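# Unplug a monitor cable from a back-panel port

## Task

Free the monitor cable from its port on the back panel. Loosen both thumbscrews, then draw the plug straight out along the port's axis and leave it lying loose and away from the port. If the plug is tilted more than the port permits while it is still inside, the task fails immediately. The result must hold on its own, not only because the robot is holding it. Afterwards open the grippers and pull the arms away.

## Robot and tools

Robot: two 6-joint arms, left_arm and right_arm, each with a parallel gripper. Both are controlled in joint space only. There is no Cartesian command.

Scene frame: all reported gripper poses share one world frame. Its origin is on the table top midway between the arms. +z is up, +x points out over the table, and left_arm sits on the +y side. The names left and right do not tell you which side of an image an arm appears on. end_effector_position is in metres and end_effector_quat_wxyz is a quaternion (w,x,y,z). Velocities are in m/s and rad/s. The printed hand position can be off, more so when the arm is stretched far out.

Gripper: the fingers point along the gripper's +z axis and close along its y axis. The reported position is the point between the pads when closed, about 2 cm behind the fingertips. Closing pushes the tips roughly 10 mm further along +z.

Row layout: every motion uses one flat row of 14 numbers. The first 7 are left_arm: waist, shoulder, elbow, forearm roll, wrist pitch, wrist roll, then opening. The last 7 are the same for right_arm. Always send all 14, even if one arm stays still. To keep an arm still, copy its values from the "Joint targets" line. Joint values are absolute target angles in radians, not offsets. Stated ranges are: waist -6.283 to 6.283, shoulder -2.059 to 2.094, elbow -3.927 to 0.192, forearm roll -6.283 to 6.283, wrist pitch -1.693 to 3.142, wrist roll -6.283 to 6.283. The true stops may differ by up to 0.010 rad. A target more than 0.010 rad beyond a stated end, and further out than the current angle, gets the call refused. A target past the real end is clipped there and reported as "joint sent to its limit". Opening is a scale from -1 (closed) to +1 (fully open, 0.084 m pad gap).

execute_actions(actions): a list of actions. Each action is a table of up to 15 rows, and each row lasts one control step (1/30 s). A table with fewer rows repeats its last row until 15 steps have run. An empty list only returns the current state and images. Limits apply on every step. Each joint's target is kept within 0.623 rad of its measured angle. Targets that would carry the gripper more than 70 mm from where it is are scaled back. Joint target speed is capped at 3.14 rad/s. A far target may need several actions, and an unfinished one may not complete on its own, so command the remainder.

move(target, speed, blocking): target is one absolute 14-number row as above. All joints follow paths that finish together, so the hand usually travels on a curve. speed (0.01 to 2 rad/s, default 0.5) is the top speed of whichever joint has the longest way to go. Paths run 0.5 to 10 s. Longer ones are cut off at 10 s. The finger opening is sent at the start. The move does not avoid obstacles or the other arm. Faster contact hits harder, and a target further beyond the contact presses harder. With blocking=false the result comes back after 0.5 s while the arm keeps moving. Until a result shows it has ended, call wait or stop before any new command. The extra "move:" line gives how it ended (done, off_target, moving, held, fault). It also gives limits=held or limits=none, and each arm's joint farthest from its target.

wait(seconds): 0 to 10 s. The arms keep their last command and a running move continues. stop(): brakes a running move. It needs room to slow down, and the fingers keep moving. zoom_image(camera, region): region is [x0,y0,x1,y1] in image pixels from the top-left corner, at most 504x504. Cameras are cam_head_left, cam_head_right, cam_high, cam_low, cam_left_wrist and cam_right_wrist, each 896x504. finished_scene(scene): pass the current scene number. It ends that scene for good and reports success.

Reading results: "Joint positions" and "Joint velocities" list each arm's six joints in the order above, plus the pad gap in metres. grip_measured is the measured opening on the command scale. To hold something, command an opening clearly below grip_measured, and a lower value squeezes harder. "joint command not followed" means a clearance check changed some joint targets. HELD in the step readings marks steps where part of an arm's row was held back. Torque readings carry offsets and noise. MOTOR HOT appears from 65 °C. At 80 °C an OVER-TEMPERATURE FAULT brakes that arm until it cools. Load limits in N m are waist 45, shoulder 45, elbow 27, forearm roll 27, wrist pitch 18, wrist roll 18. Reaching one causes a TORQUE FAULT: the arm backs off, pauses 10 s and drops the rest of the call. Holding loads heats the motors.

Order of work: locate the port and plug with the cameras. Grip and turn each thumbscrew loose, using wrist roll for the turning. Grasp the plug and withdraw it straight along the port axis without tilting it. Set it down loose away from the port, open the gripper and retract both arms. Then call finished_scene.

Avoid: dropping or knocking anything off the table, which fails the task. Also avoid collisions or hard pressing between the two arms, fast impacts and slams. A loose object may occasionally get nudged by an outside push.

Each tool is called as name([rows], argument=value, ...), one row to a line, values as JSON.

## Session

execute_actions(actions=[])

Scene clock: 0.00 s.
left_arm: end_effector_position=(+0.8012, +0.3344, +0.2867) grip_measured=-1.00 end_effector_quat_wxyz=(+0.178, +0.667, +0.669, +0.276) end_effector_velocity=(-0.000, -0.000, +0.001) end_effector_angular_velocity=(-0.000, -0.001, -0.000) | right_arm: end_effector_position=(+0.5222, -0.2004, +0.3777) grip_measured=-1.00 end_effector_quat_wxyz=(-0.254, +0.570, +0.761, +0.179) end_effector_velocity=(+0.000, -0.000, -0.000) end_effector_angular_velocity=(+0.000, -0.001, -0.001)
Joint names: [waist, shoulder, elbow, forearm roll, wrist pitch, wrist roll]
Joint positions: left_arm=[ 0.009  0.594 -1.856  0.32   0.639 -1.863  0.   ] | right_arm=[-0.221  0.413 -2.015  0.598  1.827 -1.851  0.   ]
Joint velocities: left_arm=[-0.    -0.002  0.001  0.    -0.    -0.    -0.   ] | right_arm=[-0.001  0.    -0.     0.    -0.001 -0.001 -0.   ]
Joint torques (N m, as the arm reports them, + toward a larger angle): no reading
Motor temperatures (°C, as the motors report them): left_arm=[26 31 38 29 30 29] | right_arm=[29 30 29 30 33 33]
Joint targets: left_arm=[0.009 0.594 -1.856 0.320 0.639 -1.863] | right_arm=[-0.221 0.413 -2.015 0.598 1.827 -1.851]
camera_calibration (this result's frames):
cam_left_wrist: T_world_to_cam=[[0.77665, -0.0342324, 0.629001, -0.763854], [0.0491084, -0.992193, -0.114635, 0.389071], [0.628015, 0.11992, -0.768906, -0.190102], [0, 0, 0, 1]] pos_world=[0.693528, 0.382682, 0.378895]
cam_right_wrist: T_world_to_cam=[[0.960575, 0.27801, -0.00246089, -0.413114], [0.225759, -0.785143, -0.5767, 0.0103198], [-0.162261, 0.553408, -0.816952, 0.636775], [0, 0, 0, 1]] pos_world=[0.497821, -0.229444, 0.525149]

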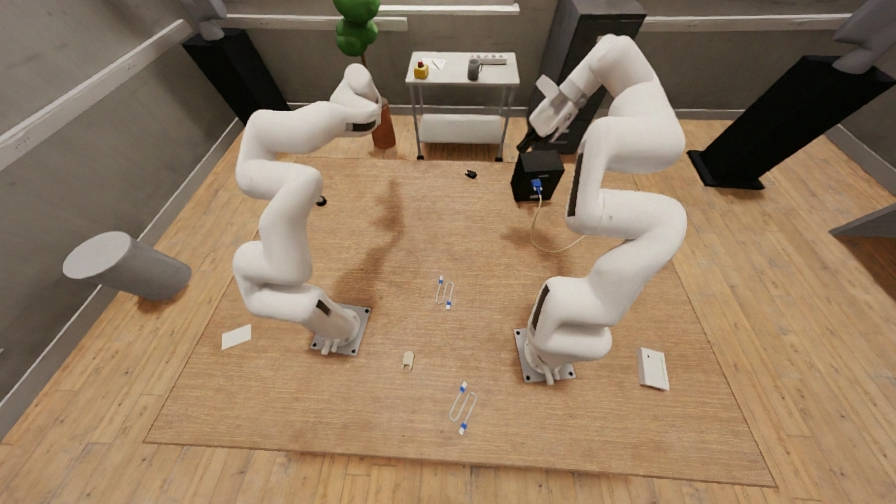

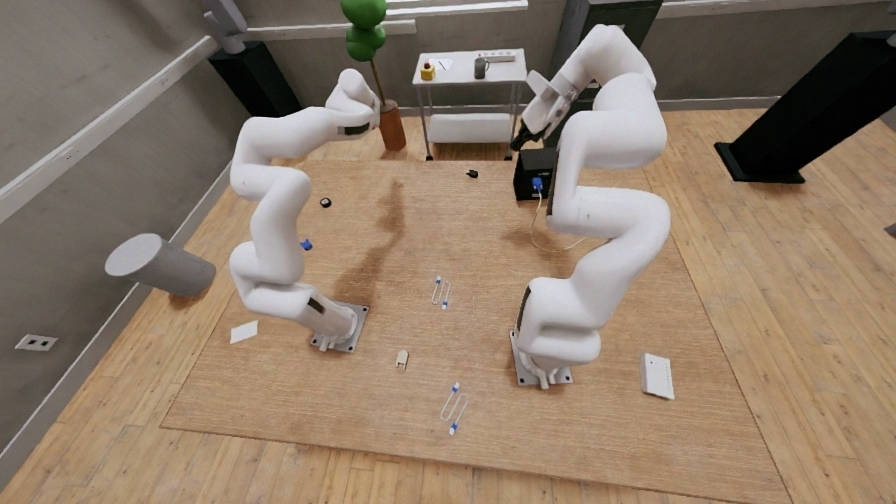

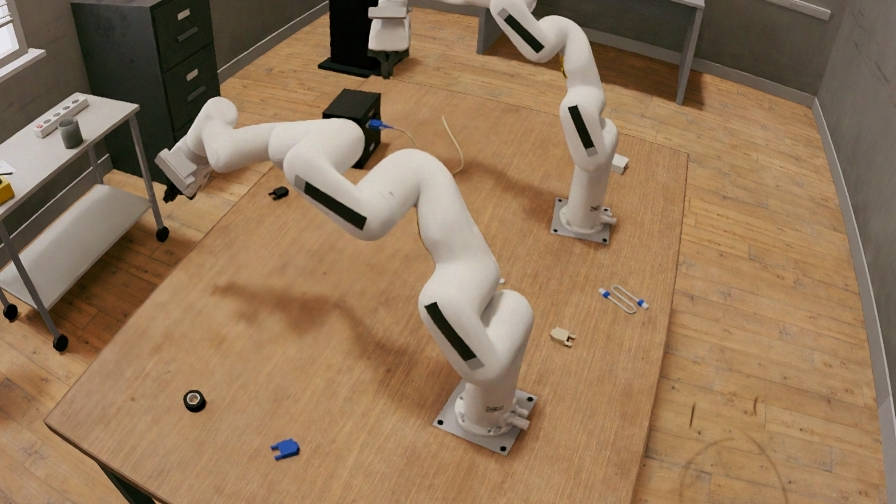

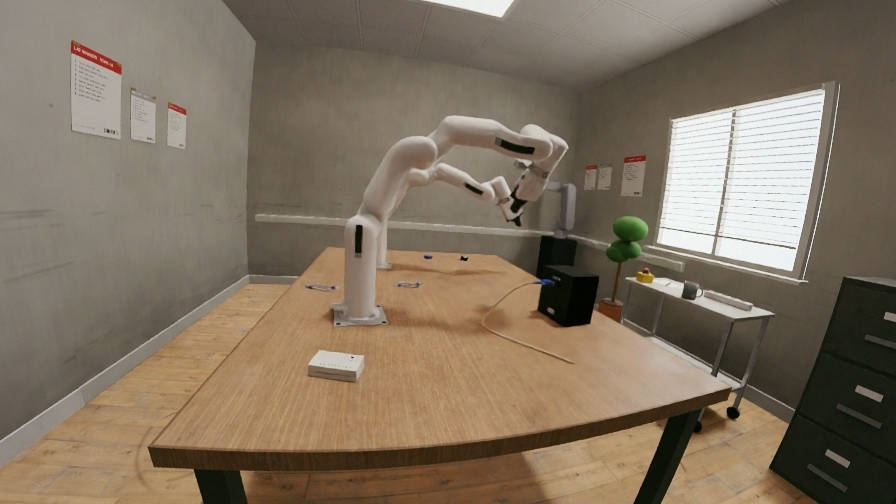

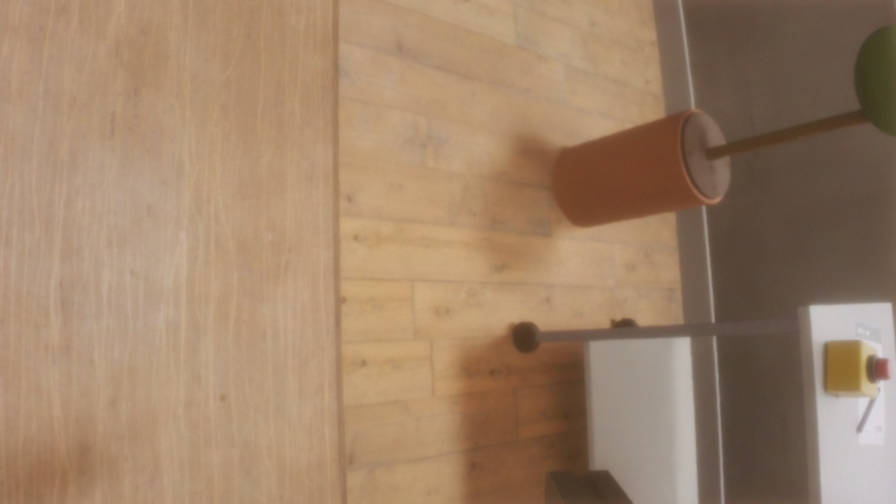

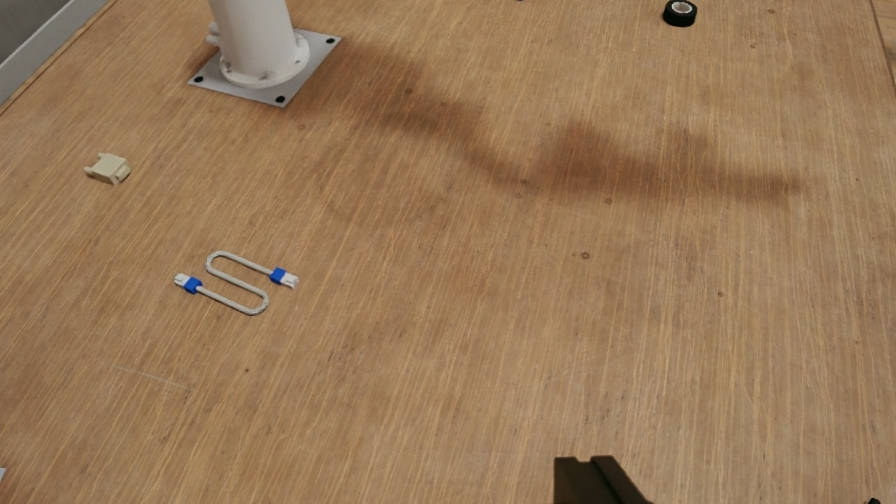

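move(target=[-0.77,0.5,-1.7,0,0.55,0,0.4,-0.2,0.6,-0.6,0,-1.571,0,0.5], speed=1)

Scene clock: 18.67 s.
left_arm: end_effector_position=(+0.5166, -0.1919, +0.2849) grip_measured=+0.39 end_effector_quat_wxyz=(+0.135, +0.859, -0.400, +0.289) end_effector_velocity=(-0.000, -0.000, -0.000) end_effector_angular_velocity=(-0.000, +0.000, -0.000) | right_arm: end_effector_position=(+0.7139, -0.3511, +0.2336) grip_measured=+0.49 end_effector_quat_wxyz=(+0.082, +0.884, +0.321, +0.331) end_effector_velocity=(-0.000, +0.000, -0.000) end_effector_angular_velocity=(+0.001, +0.001, -0.001)
Joint names: [waist, shoulder, elbow, forearm roll, wrist pitch, wrist roll]
Joint positions: left_arm=[-0.77   0.5   -1.7    0.     0.55  -0.     0.061] | right_arm=[-0.208  0.465 -1.481  0.338  0.346 -1.047  0.065]
Joint velocities: left_arm=[-0.     0.001 -0.    -0.    -0.001 -0.     0.   ] | right_arm=[0.    0.    0.    0.    0.    0.001 0.   ]
Joint torques (N m, as the arm reports them, + toward a larger angle): left_arm=[  0.31 -29.   -26.31   0.39  -2.18  -0.74] | right_arm=[ -1.57 -39.29 -19.17  -0.58  -1.44   0.39]
Motor temperatures (°C, as the motors report them): left_arm=[26 31 39 29 30 29] | right_arm=[29 30 31 30 33 33]
Joint targets: left_arm=[-0.770 0.500 -1.700 0.000 0.550 -0.000] | right_arm=[-0.208 0.465 -1.481 0.338 0.346 -1.047]
TORQUE FAULT: the external load on the elbow of the right arm reached its load limit, and that arm stopped for 10 seconds. That time counts as 15 of the actions that you can send in this scene. A torque fault stops only its own arm. That arm's remaining commands of this call were not run. The elbow of that arm moved back by up to 3 degrees. That arm holds there, with its grip as last carried out, and accepts commands again: back off and push less far. That arm stops again, at the same cost, whenever a joint's load reaches its limit.
move: fault (right_arm); limits=none; left_arm: farthest joint: the waist, 0.000 radians from its target (0.779 radians at the start); right_arm: farthest joint: the wrist pitch, 1.917 radians from its target (3.398 radians at the start)
camera_calibration (this result's frames):
cam_left_wrist: T_world_to_cam=[[-0.769948, -0.637522, 0.0273061, 0.294948], [-0.524372, 0.607751, -0.596383, 0.621238], [0.363612, -0.473503, -0.802235, 0.0825559], [0, 0, 0, 1]] pos_world=[0.522836, -0.150432, 0.428671]
cam_right_wrist: T_world_to_cam=[[0.502464, -0.781314, 0.370241, -0.687702], [-0.585281, -0.622562, -0.519483, 0.388252], [0.636378, 0.0443264, -0.770103, -0.126223], [0, 0, 0, 1]] pos_world=[0.653108, -0.290005, 0.359101]

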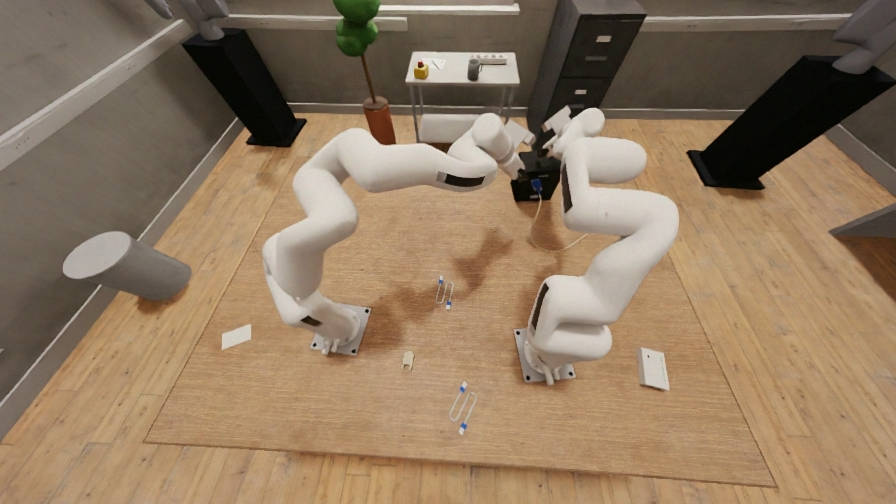

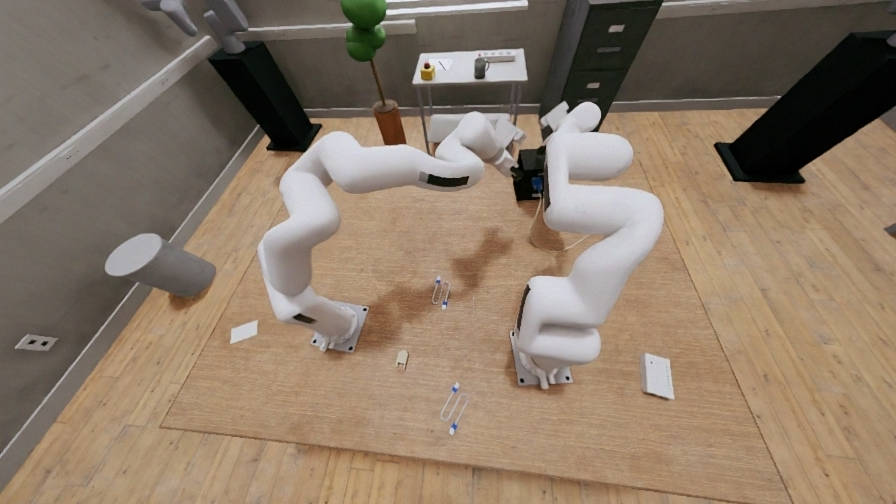

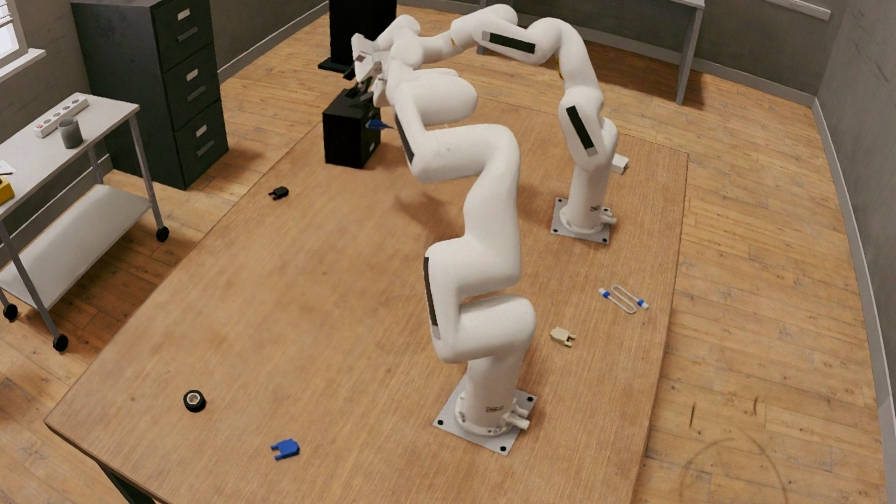

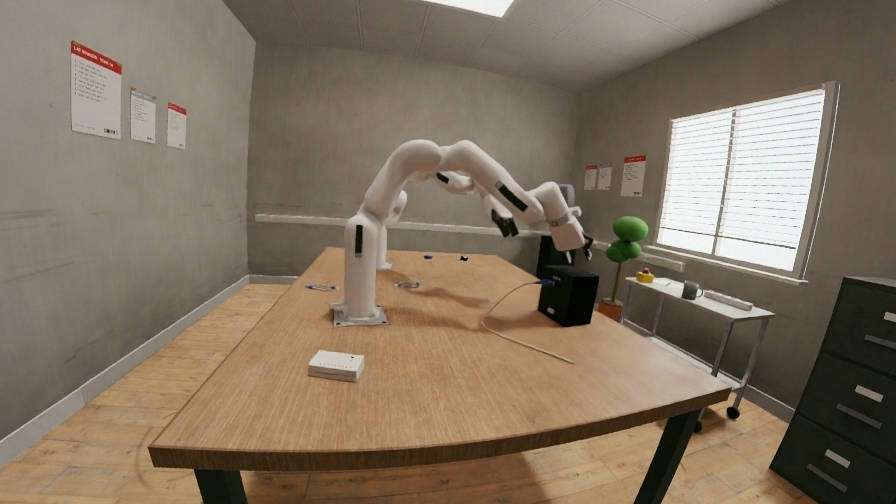

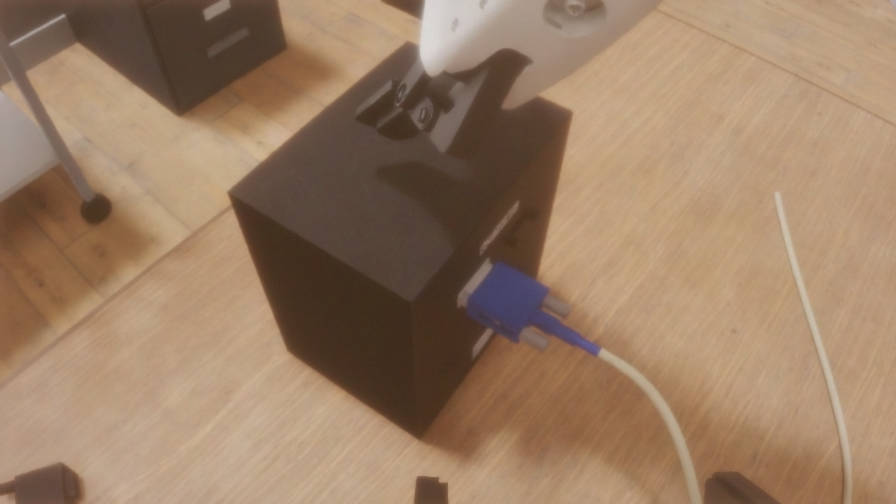

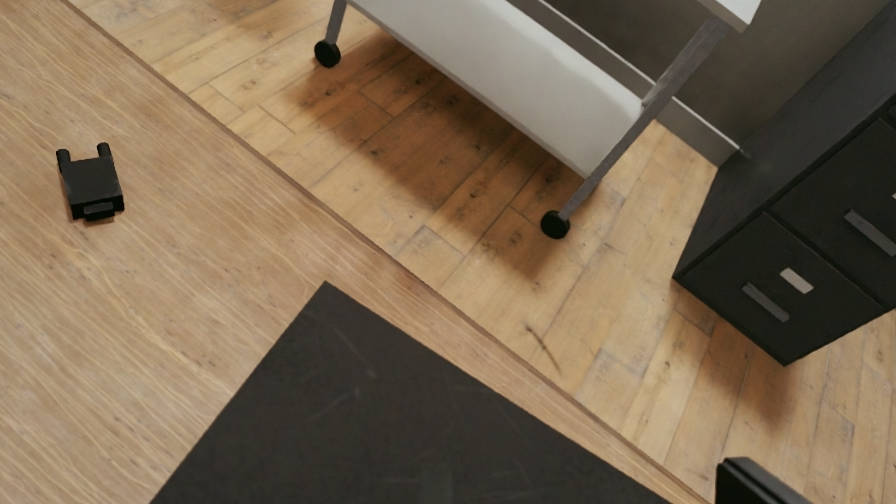

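move(target=[-0.77,0.5,-1.7,0,0.55,0,0.4,-0.271,0.1,-1.2,-0.235,-0.5,0,0.5], speed=0.8)

move(target=[-0.77,0.5,-1.7,0,0.55,0,0.4,-0.271,0.3,-0.3,-0.235,-1.571,0,0.5], speed=0.8)

move(target=[-0.77,0.5,-1.7,0,0.55,0,0.4,-0.271,0.8,-0.8,-0.235,-1.571,0,0.5])

Scene clock: 40.13 s.
left_arm: end_effector_position=(+0.5166, -0.1919, +0.2849) grip_measured=+0.39 end_effector_quat_wxyz=(+0.135, +0.859, -0.400, +0.289) end_effector_velocity=(+0.001, +0.000, -0.001) end_effector_angular_velocity=(+0.001, +0.001, +0.001) | right_arm: end_effector_position=(+0.6606, -0.3504, +0.5369) grip_measured=+0.49 end_effector_quat_wxyz=(+0.082, +0.698, +0.065, +0.708) end_effector_velocity=(-0.001, -0.000, +0.002) end_effector_angular_velocity=(+0.001, -0.004, +0.000)
Joint names: [waist, shoulder, elbow, forearm roll, wrist pitch, wrist roll]
Joint positions: left_arm=[-0.77   0.5   -1.7   -0.     0.55   0.     0.061] | right_arm=[-0.271  0.1   -1.2   -0.235 -0.5   -0.     0.065]
Joint velocities: left_arm=[ 0.001  0.002 -0.001  0.     0.001 -0.     0.   ] | right_arm=[-0.001 -0.002  0.    -0.001 -0.002  0.002  0.   ]
Joint torques (N m, as the arm reports them, + toward a larger angle): left_arm=[  0.49 -28.45 -26.06   0.26  -2.05  -0.68] | right_arm=[ -1.58 -30.02 -19.12   0.06  -1.08   0.34]
Motor temperatures (°C, as the motors report them): left_arm=[26 31 40 29 31 29] | right_arm=[29 30 32 30 33 33]
Joint targets: left_arm=[-0.770 0.500 -1.700 0.000 0.550 0.000] | right_arm=[-0.271 0.100 -1.200 -0.235 -0.500 -0.000]
move: done; limits=none; left_arm: farthest joint: the waist, 0.000 radians from its target (0.000 radians at the start); right_arm: farthest joint: the waist, 0.000 radians from its target (0.063 radians at the start)
camera_calibration (this result's frames):
cam_left_wrist: T_world_to_cam=[[-0.769948, -0.637522, 0.0273062, 0.294948], [-0.524372, 0.607751, -0.596383, 0.621237], [0.363612, -0.473503, -0.802235, 0.0825558], [0, 0, 0, 1]] pos_world=[0.522836, -0.150432, 0.428671]
cam_right_wrist: T_world_to_cam=[[-0.0420444, -0.977154, 0.208331, -0.3947], [-0.00446969, -0.208329, -0.978048, 0.522787], [0.999106, -0.0420526, 0.00439152, -0.544505], [0, 0, 0, 1]] pos_world=[0.529759, -0.299669, 0.595931]

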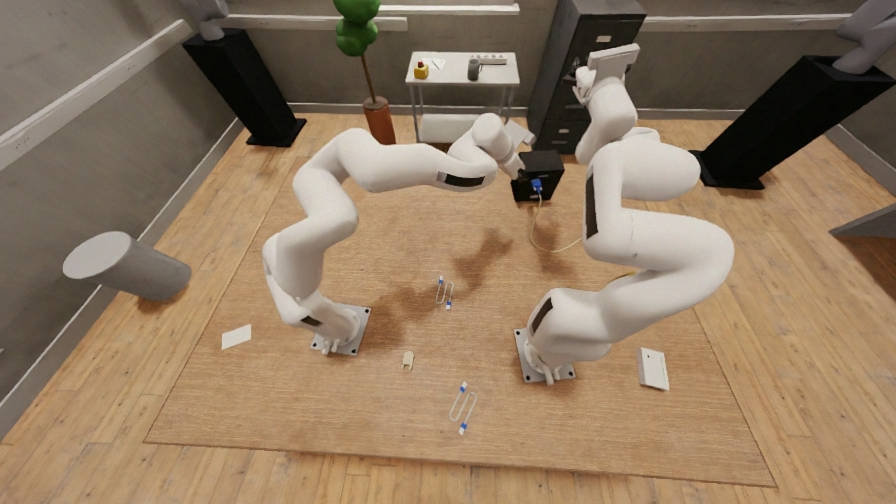

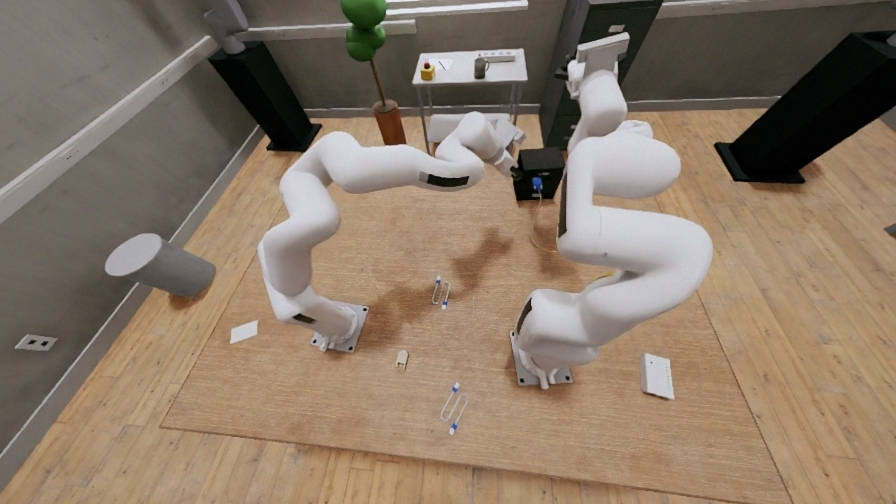

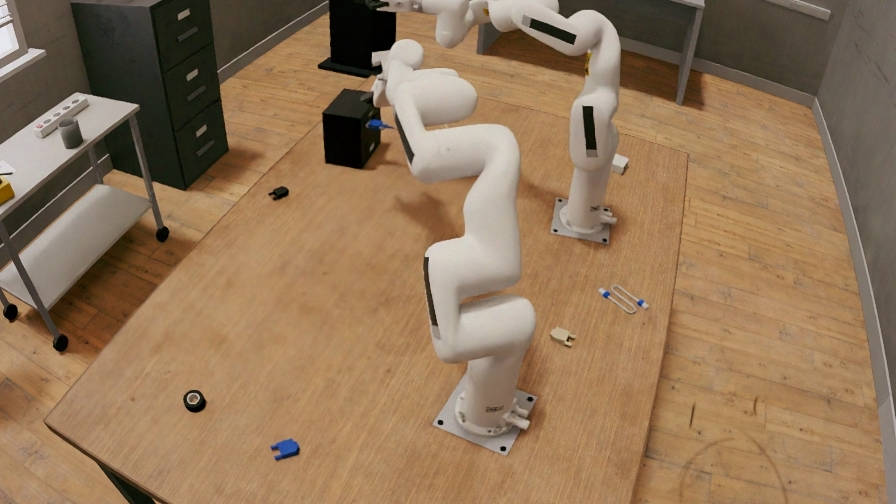

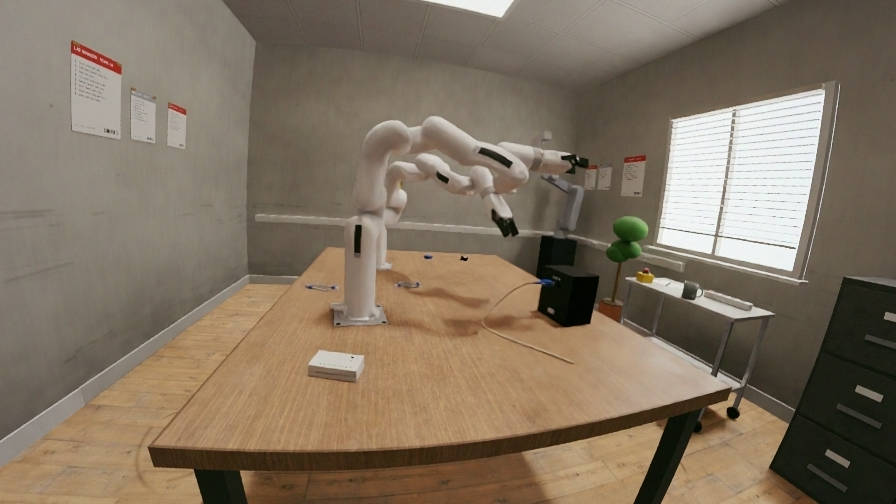

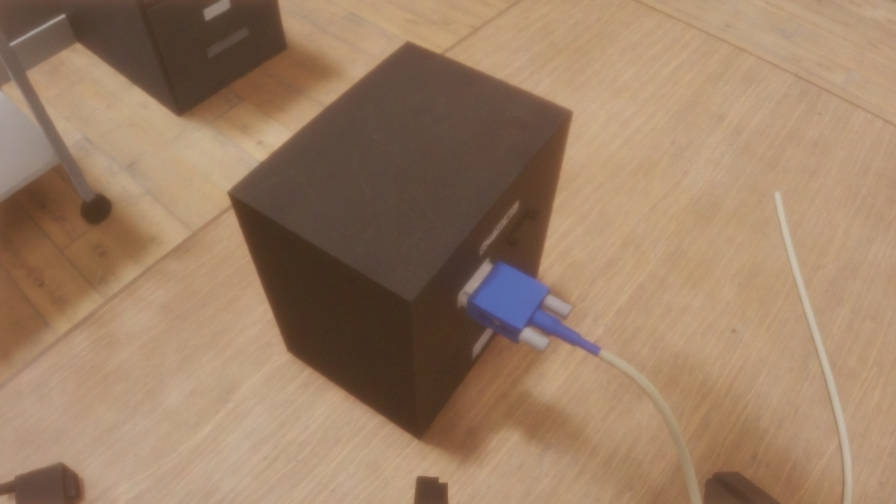

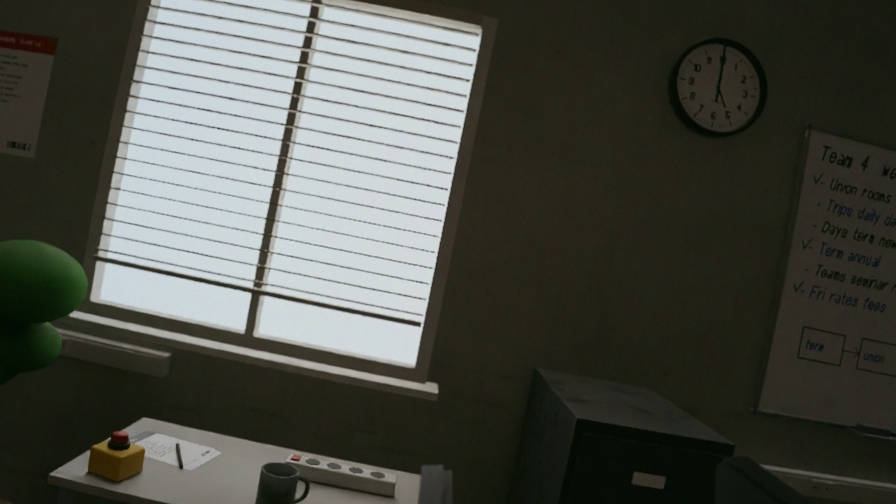

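Scene clock: 42.13 s.
left_arm: end_effector_position=(+0.5166, -0.1919, +0.2849) grip_measured=+0.39 end_effector_quat_wxyz=(+0.135, +0.859, -0.400, +0.289) end_effector_velocity=(-0.000, +0.000, -0.000) end_effector_angular_velocity=(+0.001, +0.000, -0.000) | right_arm: end_effector_position=(+0.4530, -0.3072, +0.2567) grip_measured=+0.49 end_effector_quat_wxyz=(-0.036, +0.706, +0.036, +0.706) end_effector_velocity=(-0.001, +0.000, -0.002) end_effector_angular_velocity=(-0.000, +0.005, -0.000)
Joint names: [waist, shoulder, elbow, forearm roll, wrist pitch, wrist roll]
Joint positions: left_arm=[-0.77   0.5   -1.7   -0.     0.55  -0.     0.061] | right_arm=[-0.271  0.3   -0.3   -0.235 -1.571  0.     0.065]
Joint velocities: left_arm=[-0.    -0.     0.001  0.     0.001  0.    -0.   ] | right_arm=[-0.     0.002  0.004  0.    -0.001 -0.001  0.   ]
Joint torques (N m, as the arm reports them, + toward a larger angle): left_arm=[  1.17 -29.71 -26.52  -0.32  -2.06  -0.73] | right_arm=[ -2.13 -21.01  -6.65  -0.46  -1.44   0.57]
Motor temperatures (°C, as the motors report them): left_arm=[26 31 41 29 31 29] | right_arm=[29 30 32 30 33 33]
Joint targets: left_arm=[-0.770 0.500 -1.700 0.000 0.550 0.000] | right_arm=[-0.271 0.300 -0.300 -0.235 -1.571 0.000]
move: done; limits=none; left_arm: farthest joint: the waist, 0.000 radians from its target (0.000 radians at the start); right_arm: farthest joint: the waist, 0.000 radians from its target (0.000 radians at the start)
camera_calibration (this result's frames):
cam_left_wrist: T_world_to_cam=[[-0.769948, -0.637522, 0.0273062, 0.294948], [-0.524372, 0.607751, -0.596383, 0.621238], [0.363612, -0.473503, -0.802235, 0.0825558], [0, 0, 0, 1]] pos_world=[0.522836, -0.150432, 0.428671]
cam_right_wrist: T_world_to_cam=[[0.0841092, -0.996456, 0.00126379, -0.31276], [-0.0155528, -0.00258091, -0.999876, 0.330635], [0.996335, 0.084079, -0.0157147, -0.288826], [0, 0, 0, 1]] pos_world=[0.319215, -0.286514, 0.32645]

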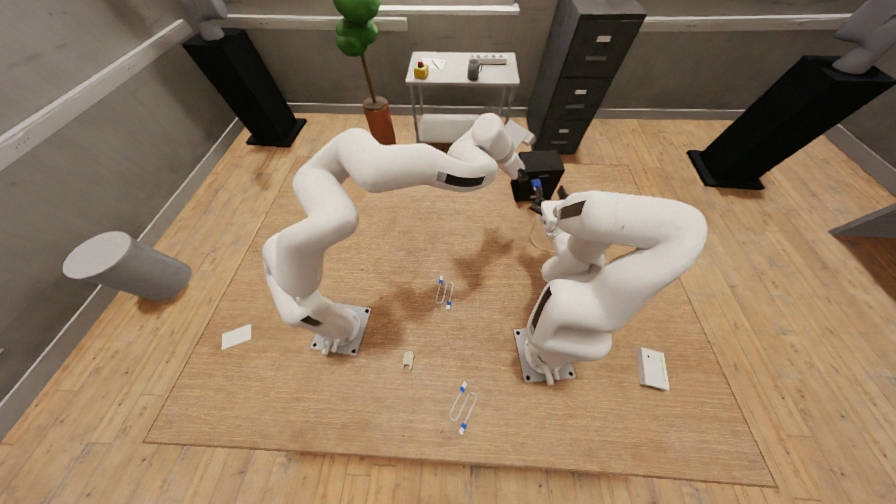

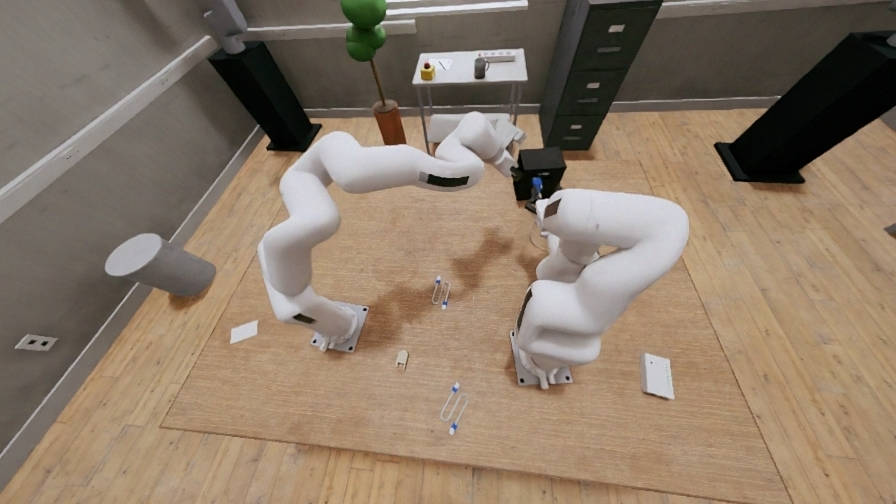

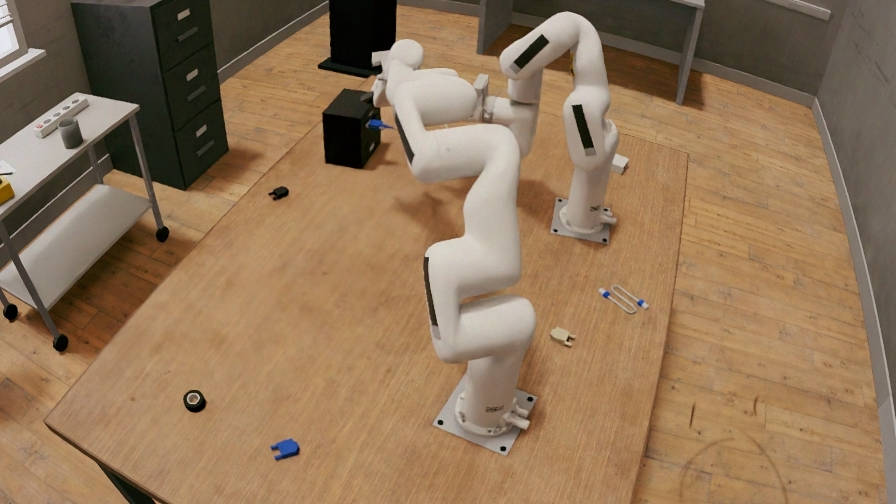

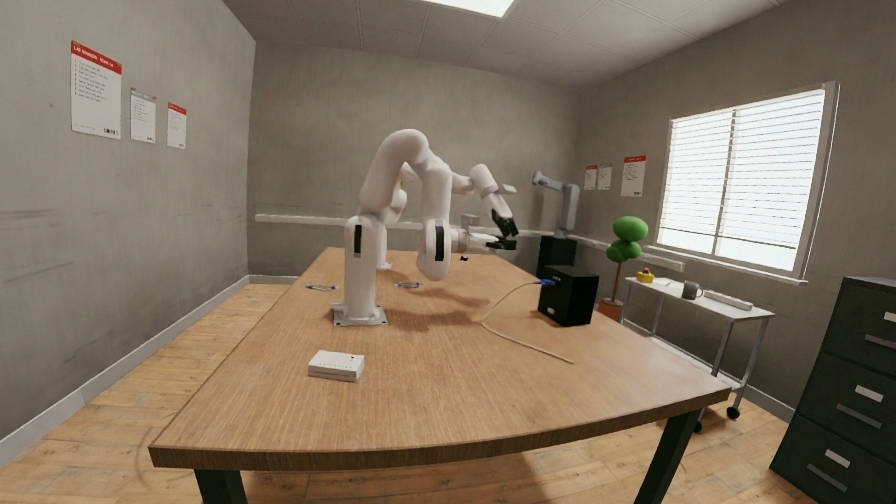

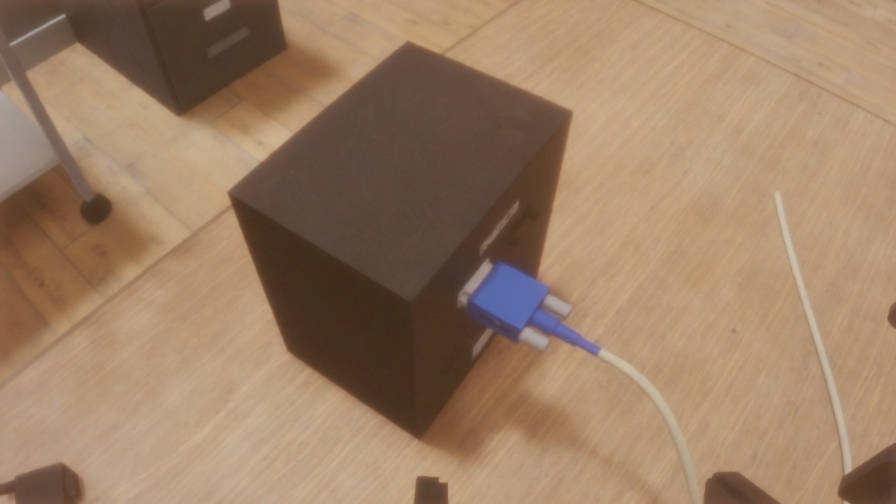

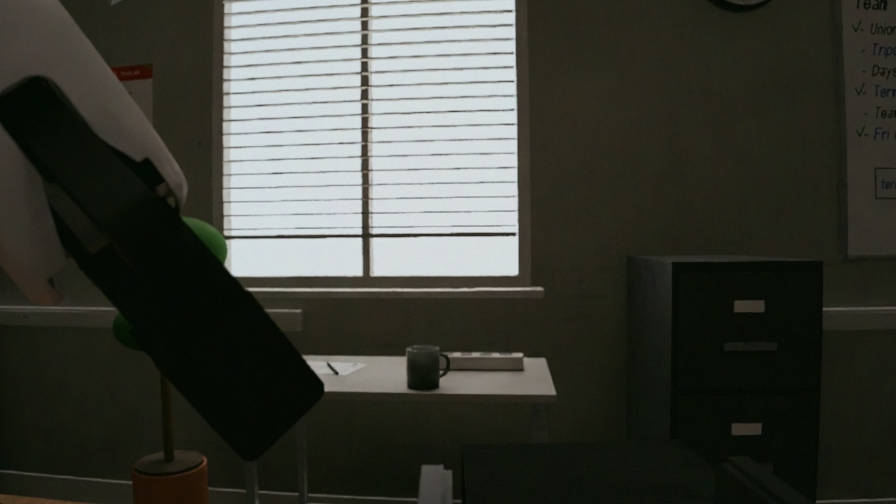

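Scene clock: 43.73 s.
left_arm: end_effector_position=(+0.5166, -0.1919, +0.2849) grip_measured=+0.39 end_effector_quat_wxyz=(+0.135, +0.859, -0.400, +0.289) end_effector_velocity=(+0.000, -0.000, +0.001) end_effector_angular_velocity=(-0.002, -0.001, +0.001) | right_arm: end_effector_position=(+0.5580, -0.3214, +0.1606) grip_measured=+0.49 end_effector_quat_wxyz=(-0.036, +0.706, +0.036, +0.706) end_effector_velocity=(+0.000, -0.000, -0.001) end_effector_angular_velocity=(+0.000, -0.000, +0.000)
Joint names: [waist, shoulder, elbow, forearm roll, wrist pitch, wrist roll]
Joint positions: left_arm=[-0.77   0.5   -1.7   -0.     0.55   0.     0.061] | right_arm=[-0.271  0.799 -0.8   -0.235 -1.571  0.     0.065]
Joint velocities: left_arm=[ 0.    -0.001 -0.001  0.    -0.    -0.001 -0.   ] | right_arm=[-0.     0.003 -0.003 -0.    -0.001 -0.    -0.   ]
Joint torques (N m, as the arm reports them, + toward a larger angle): left_arm=[  0.68 -28.39 -25.65   0.01  -1.94  -0.55] | right_arm=[ -1.08 -31.43  -6.55  -0.4   -1.     0.5 ]
Motor temperatures (°C, as the motors report them): left_arm=[26 32 41 29 31 29] | right_arm=[29 30 31 30 33 33]
Joint targets: left_arm=[-0.770 0.500 -1.700 0.000 0.550 0.000] | right_arm=[-0.271 0.800 -0.800 -0.235 -1.571 0.000]
move: done; limits=none; left_arm: farthest joint: the waist, 0.000 radians from its target (0.000 radians at the start); right_arm: farthest joint: the shoulder, 0.001 radians from its target (0.500 radians at the start)
camera_calibration (this result's frames):
cam_left_wrist: T_world_to_cam=[[-0.769948, -0.637522, 0.027306, 0.294948], [-0.524372, 0.607751, -0.596383, 0.621237], [0.363612, -0.473503, -0.802235, 0.0825558], [0, 0, 0, 1]] pos_world=[0.522836, -0.150432, 0.428671]
cam_right_wrist: T_world_to_cam=[[0.0841208, -0.996455, 0.00116793, -0.33562], [-0.0156364, -0.00249197, -0.999875, 0.236229], [0.996333, 0.084092, -0.0157906, -0.393778], [0, 0, 0, 1]] pos_world=[0.424261, -0.300727, 0.230374]

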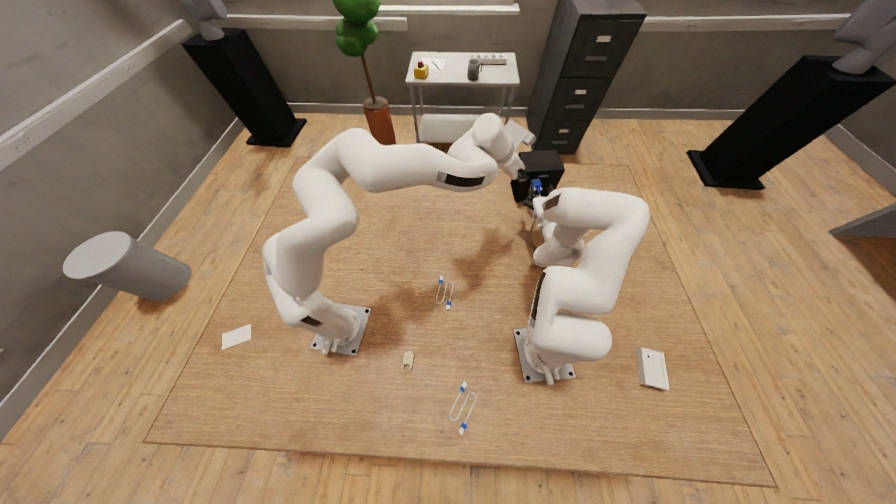

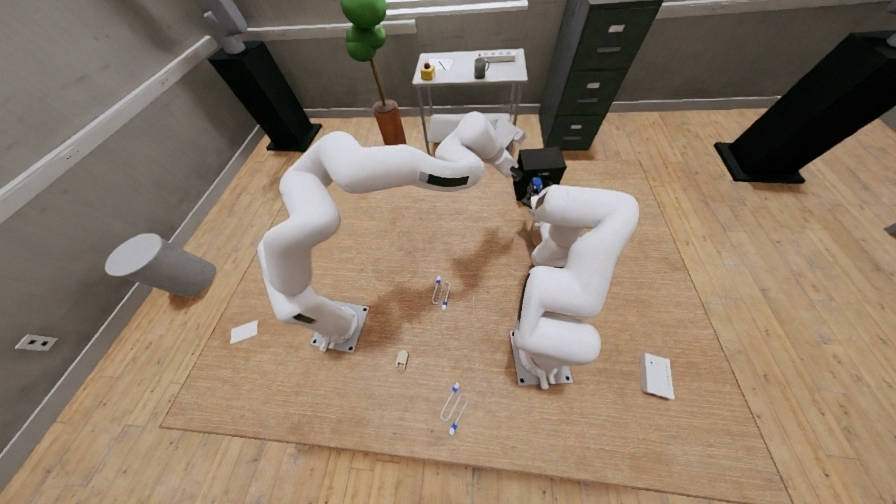

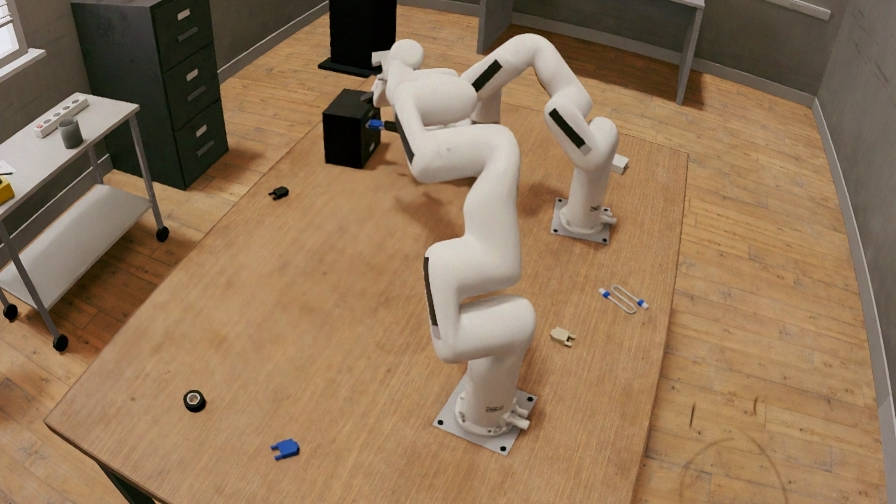

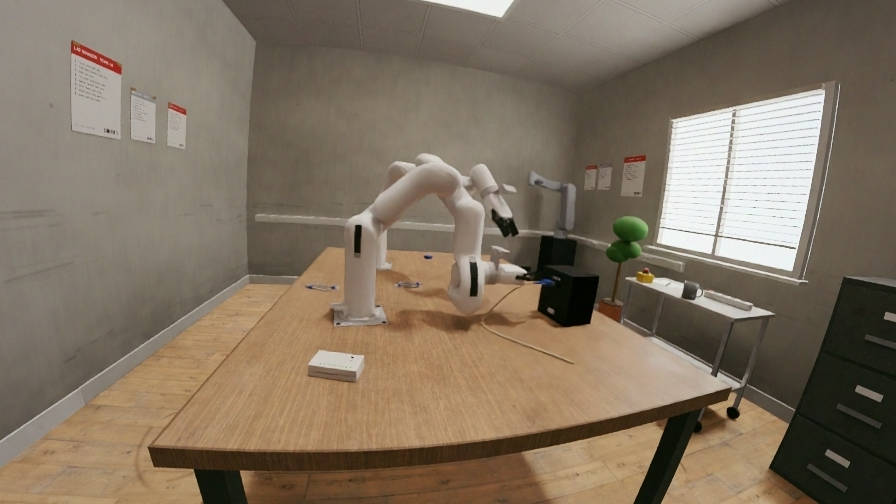

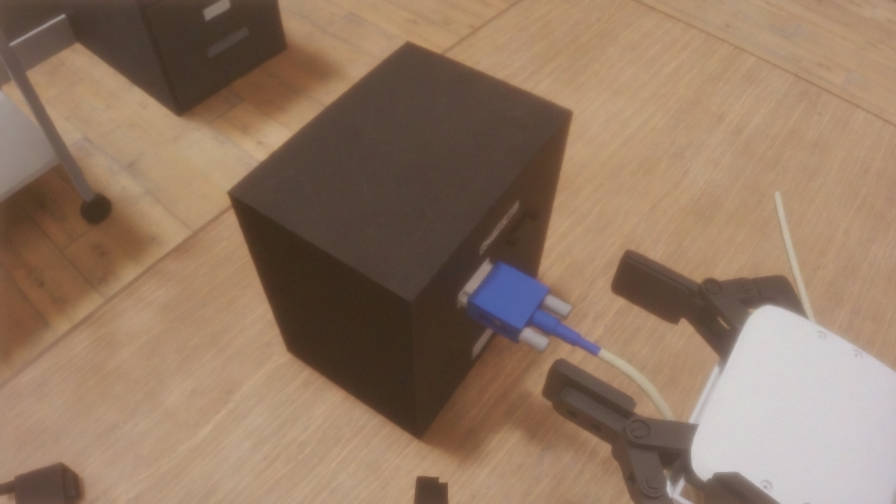

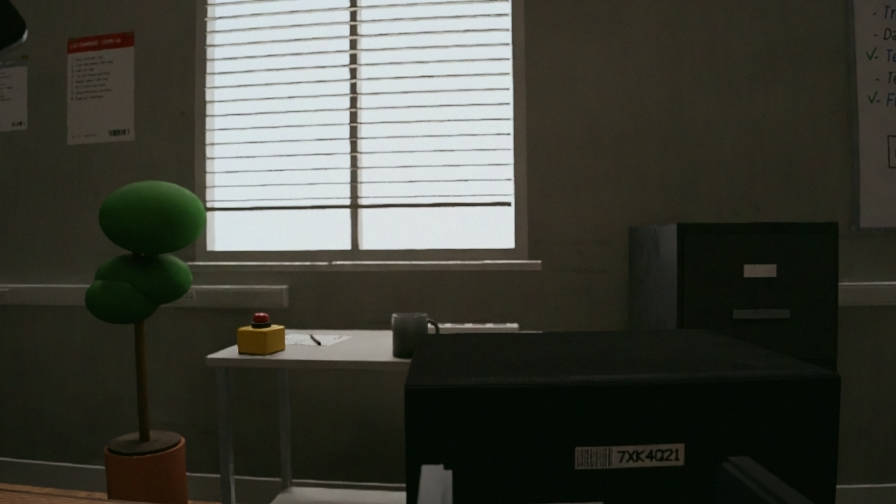

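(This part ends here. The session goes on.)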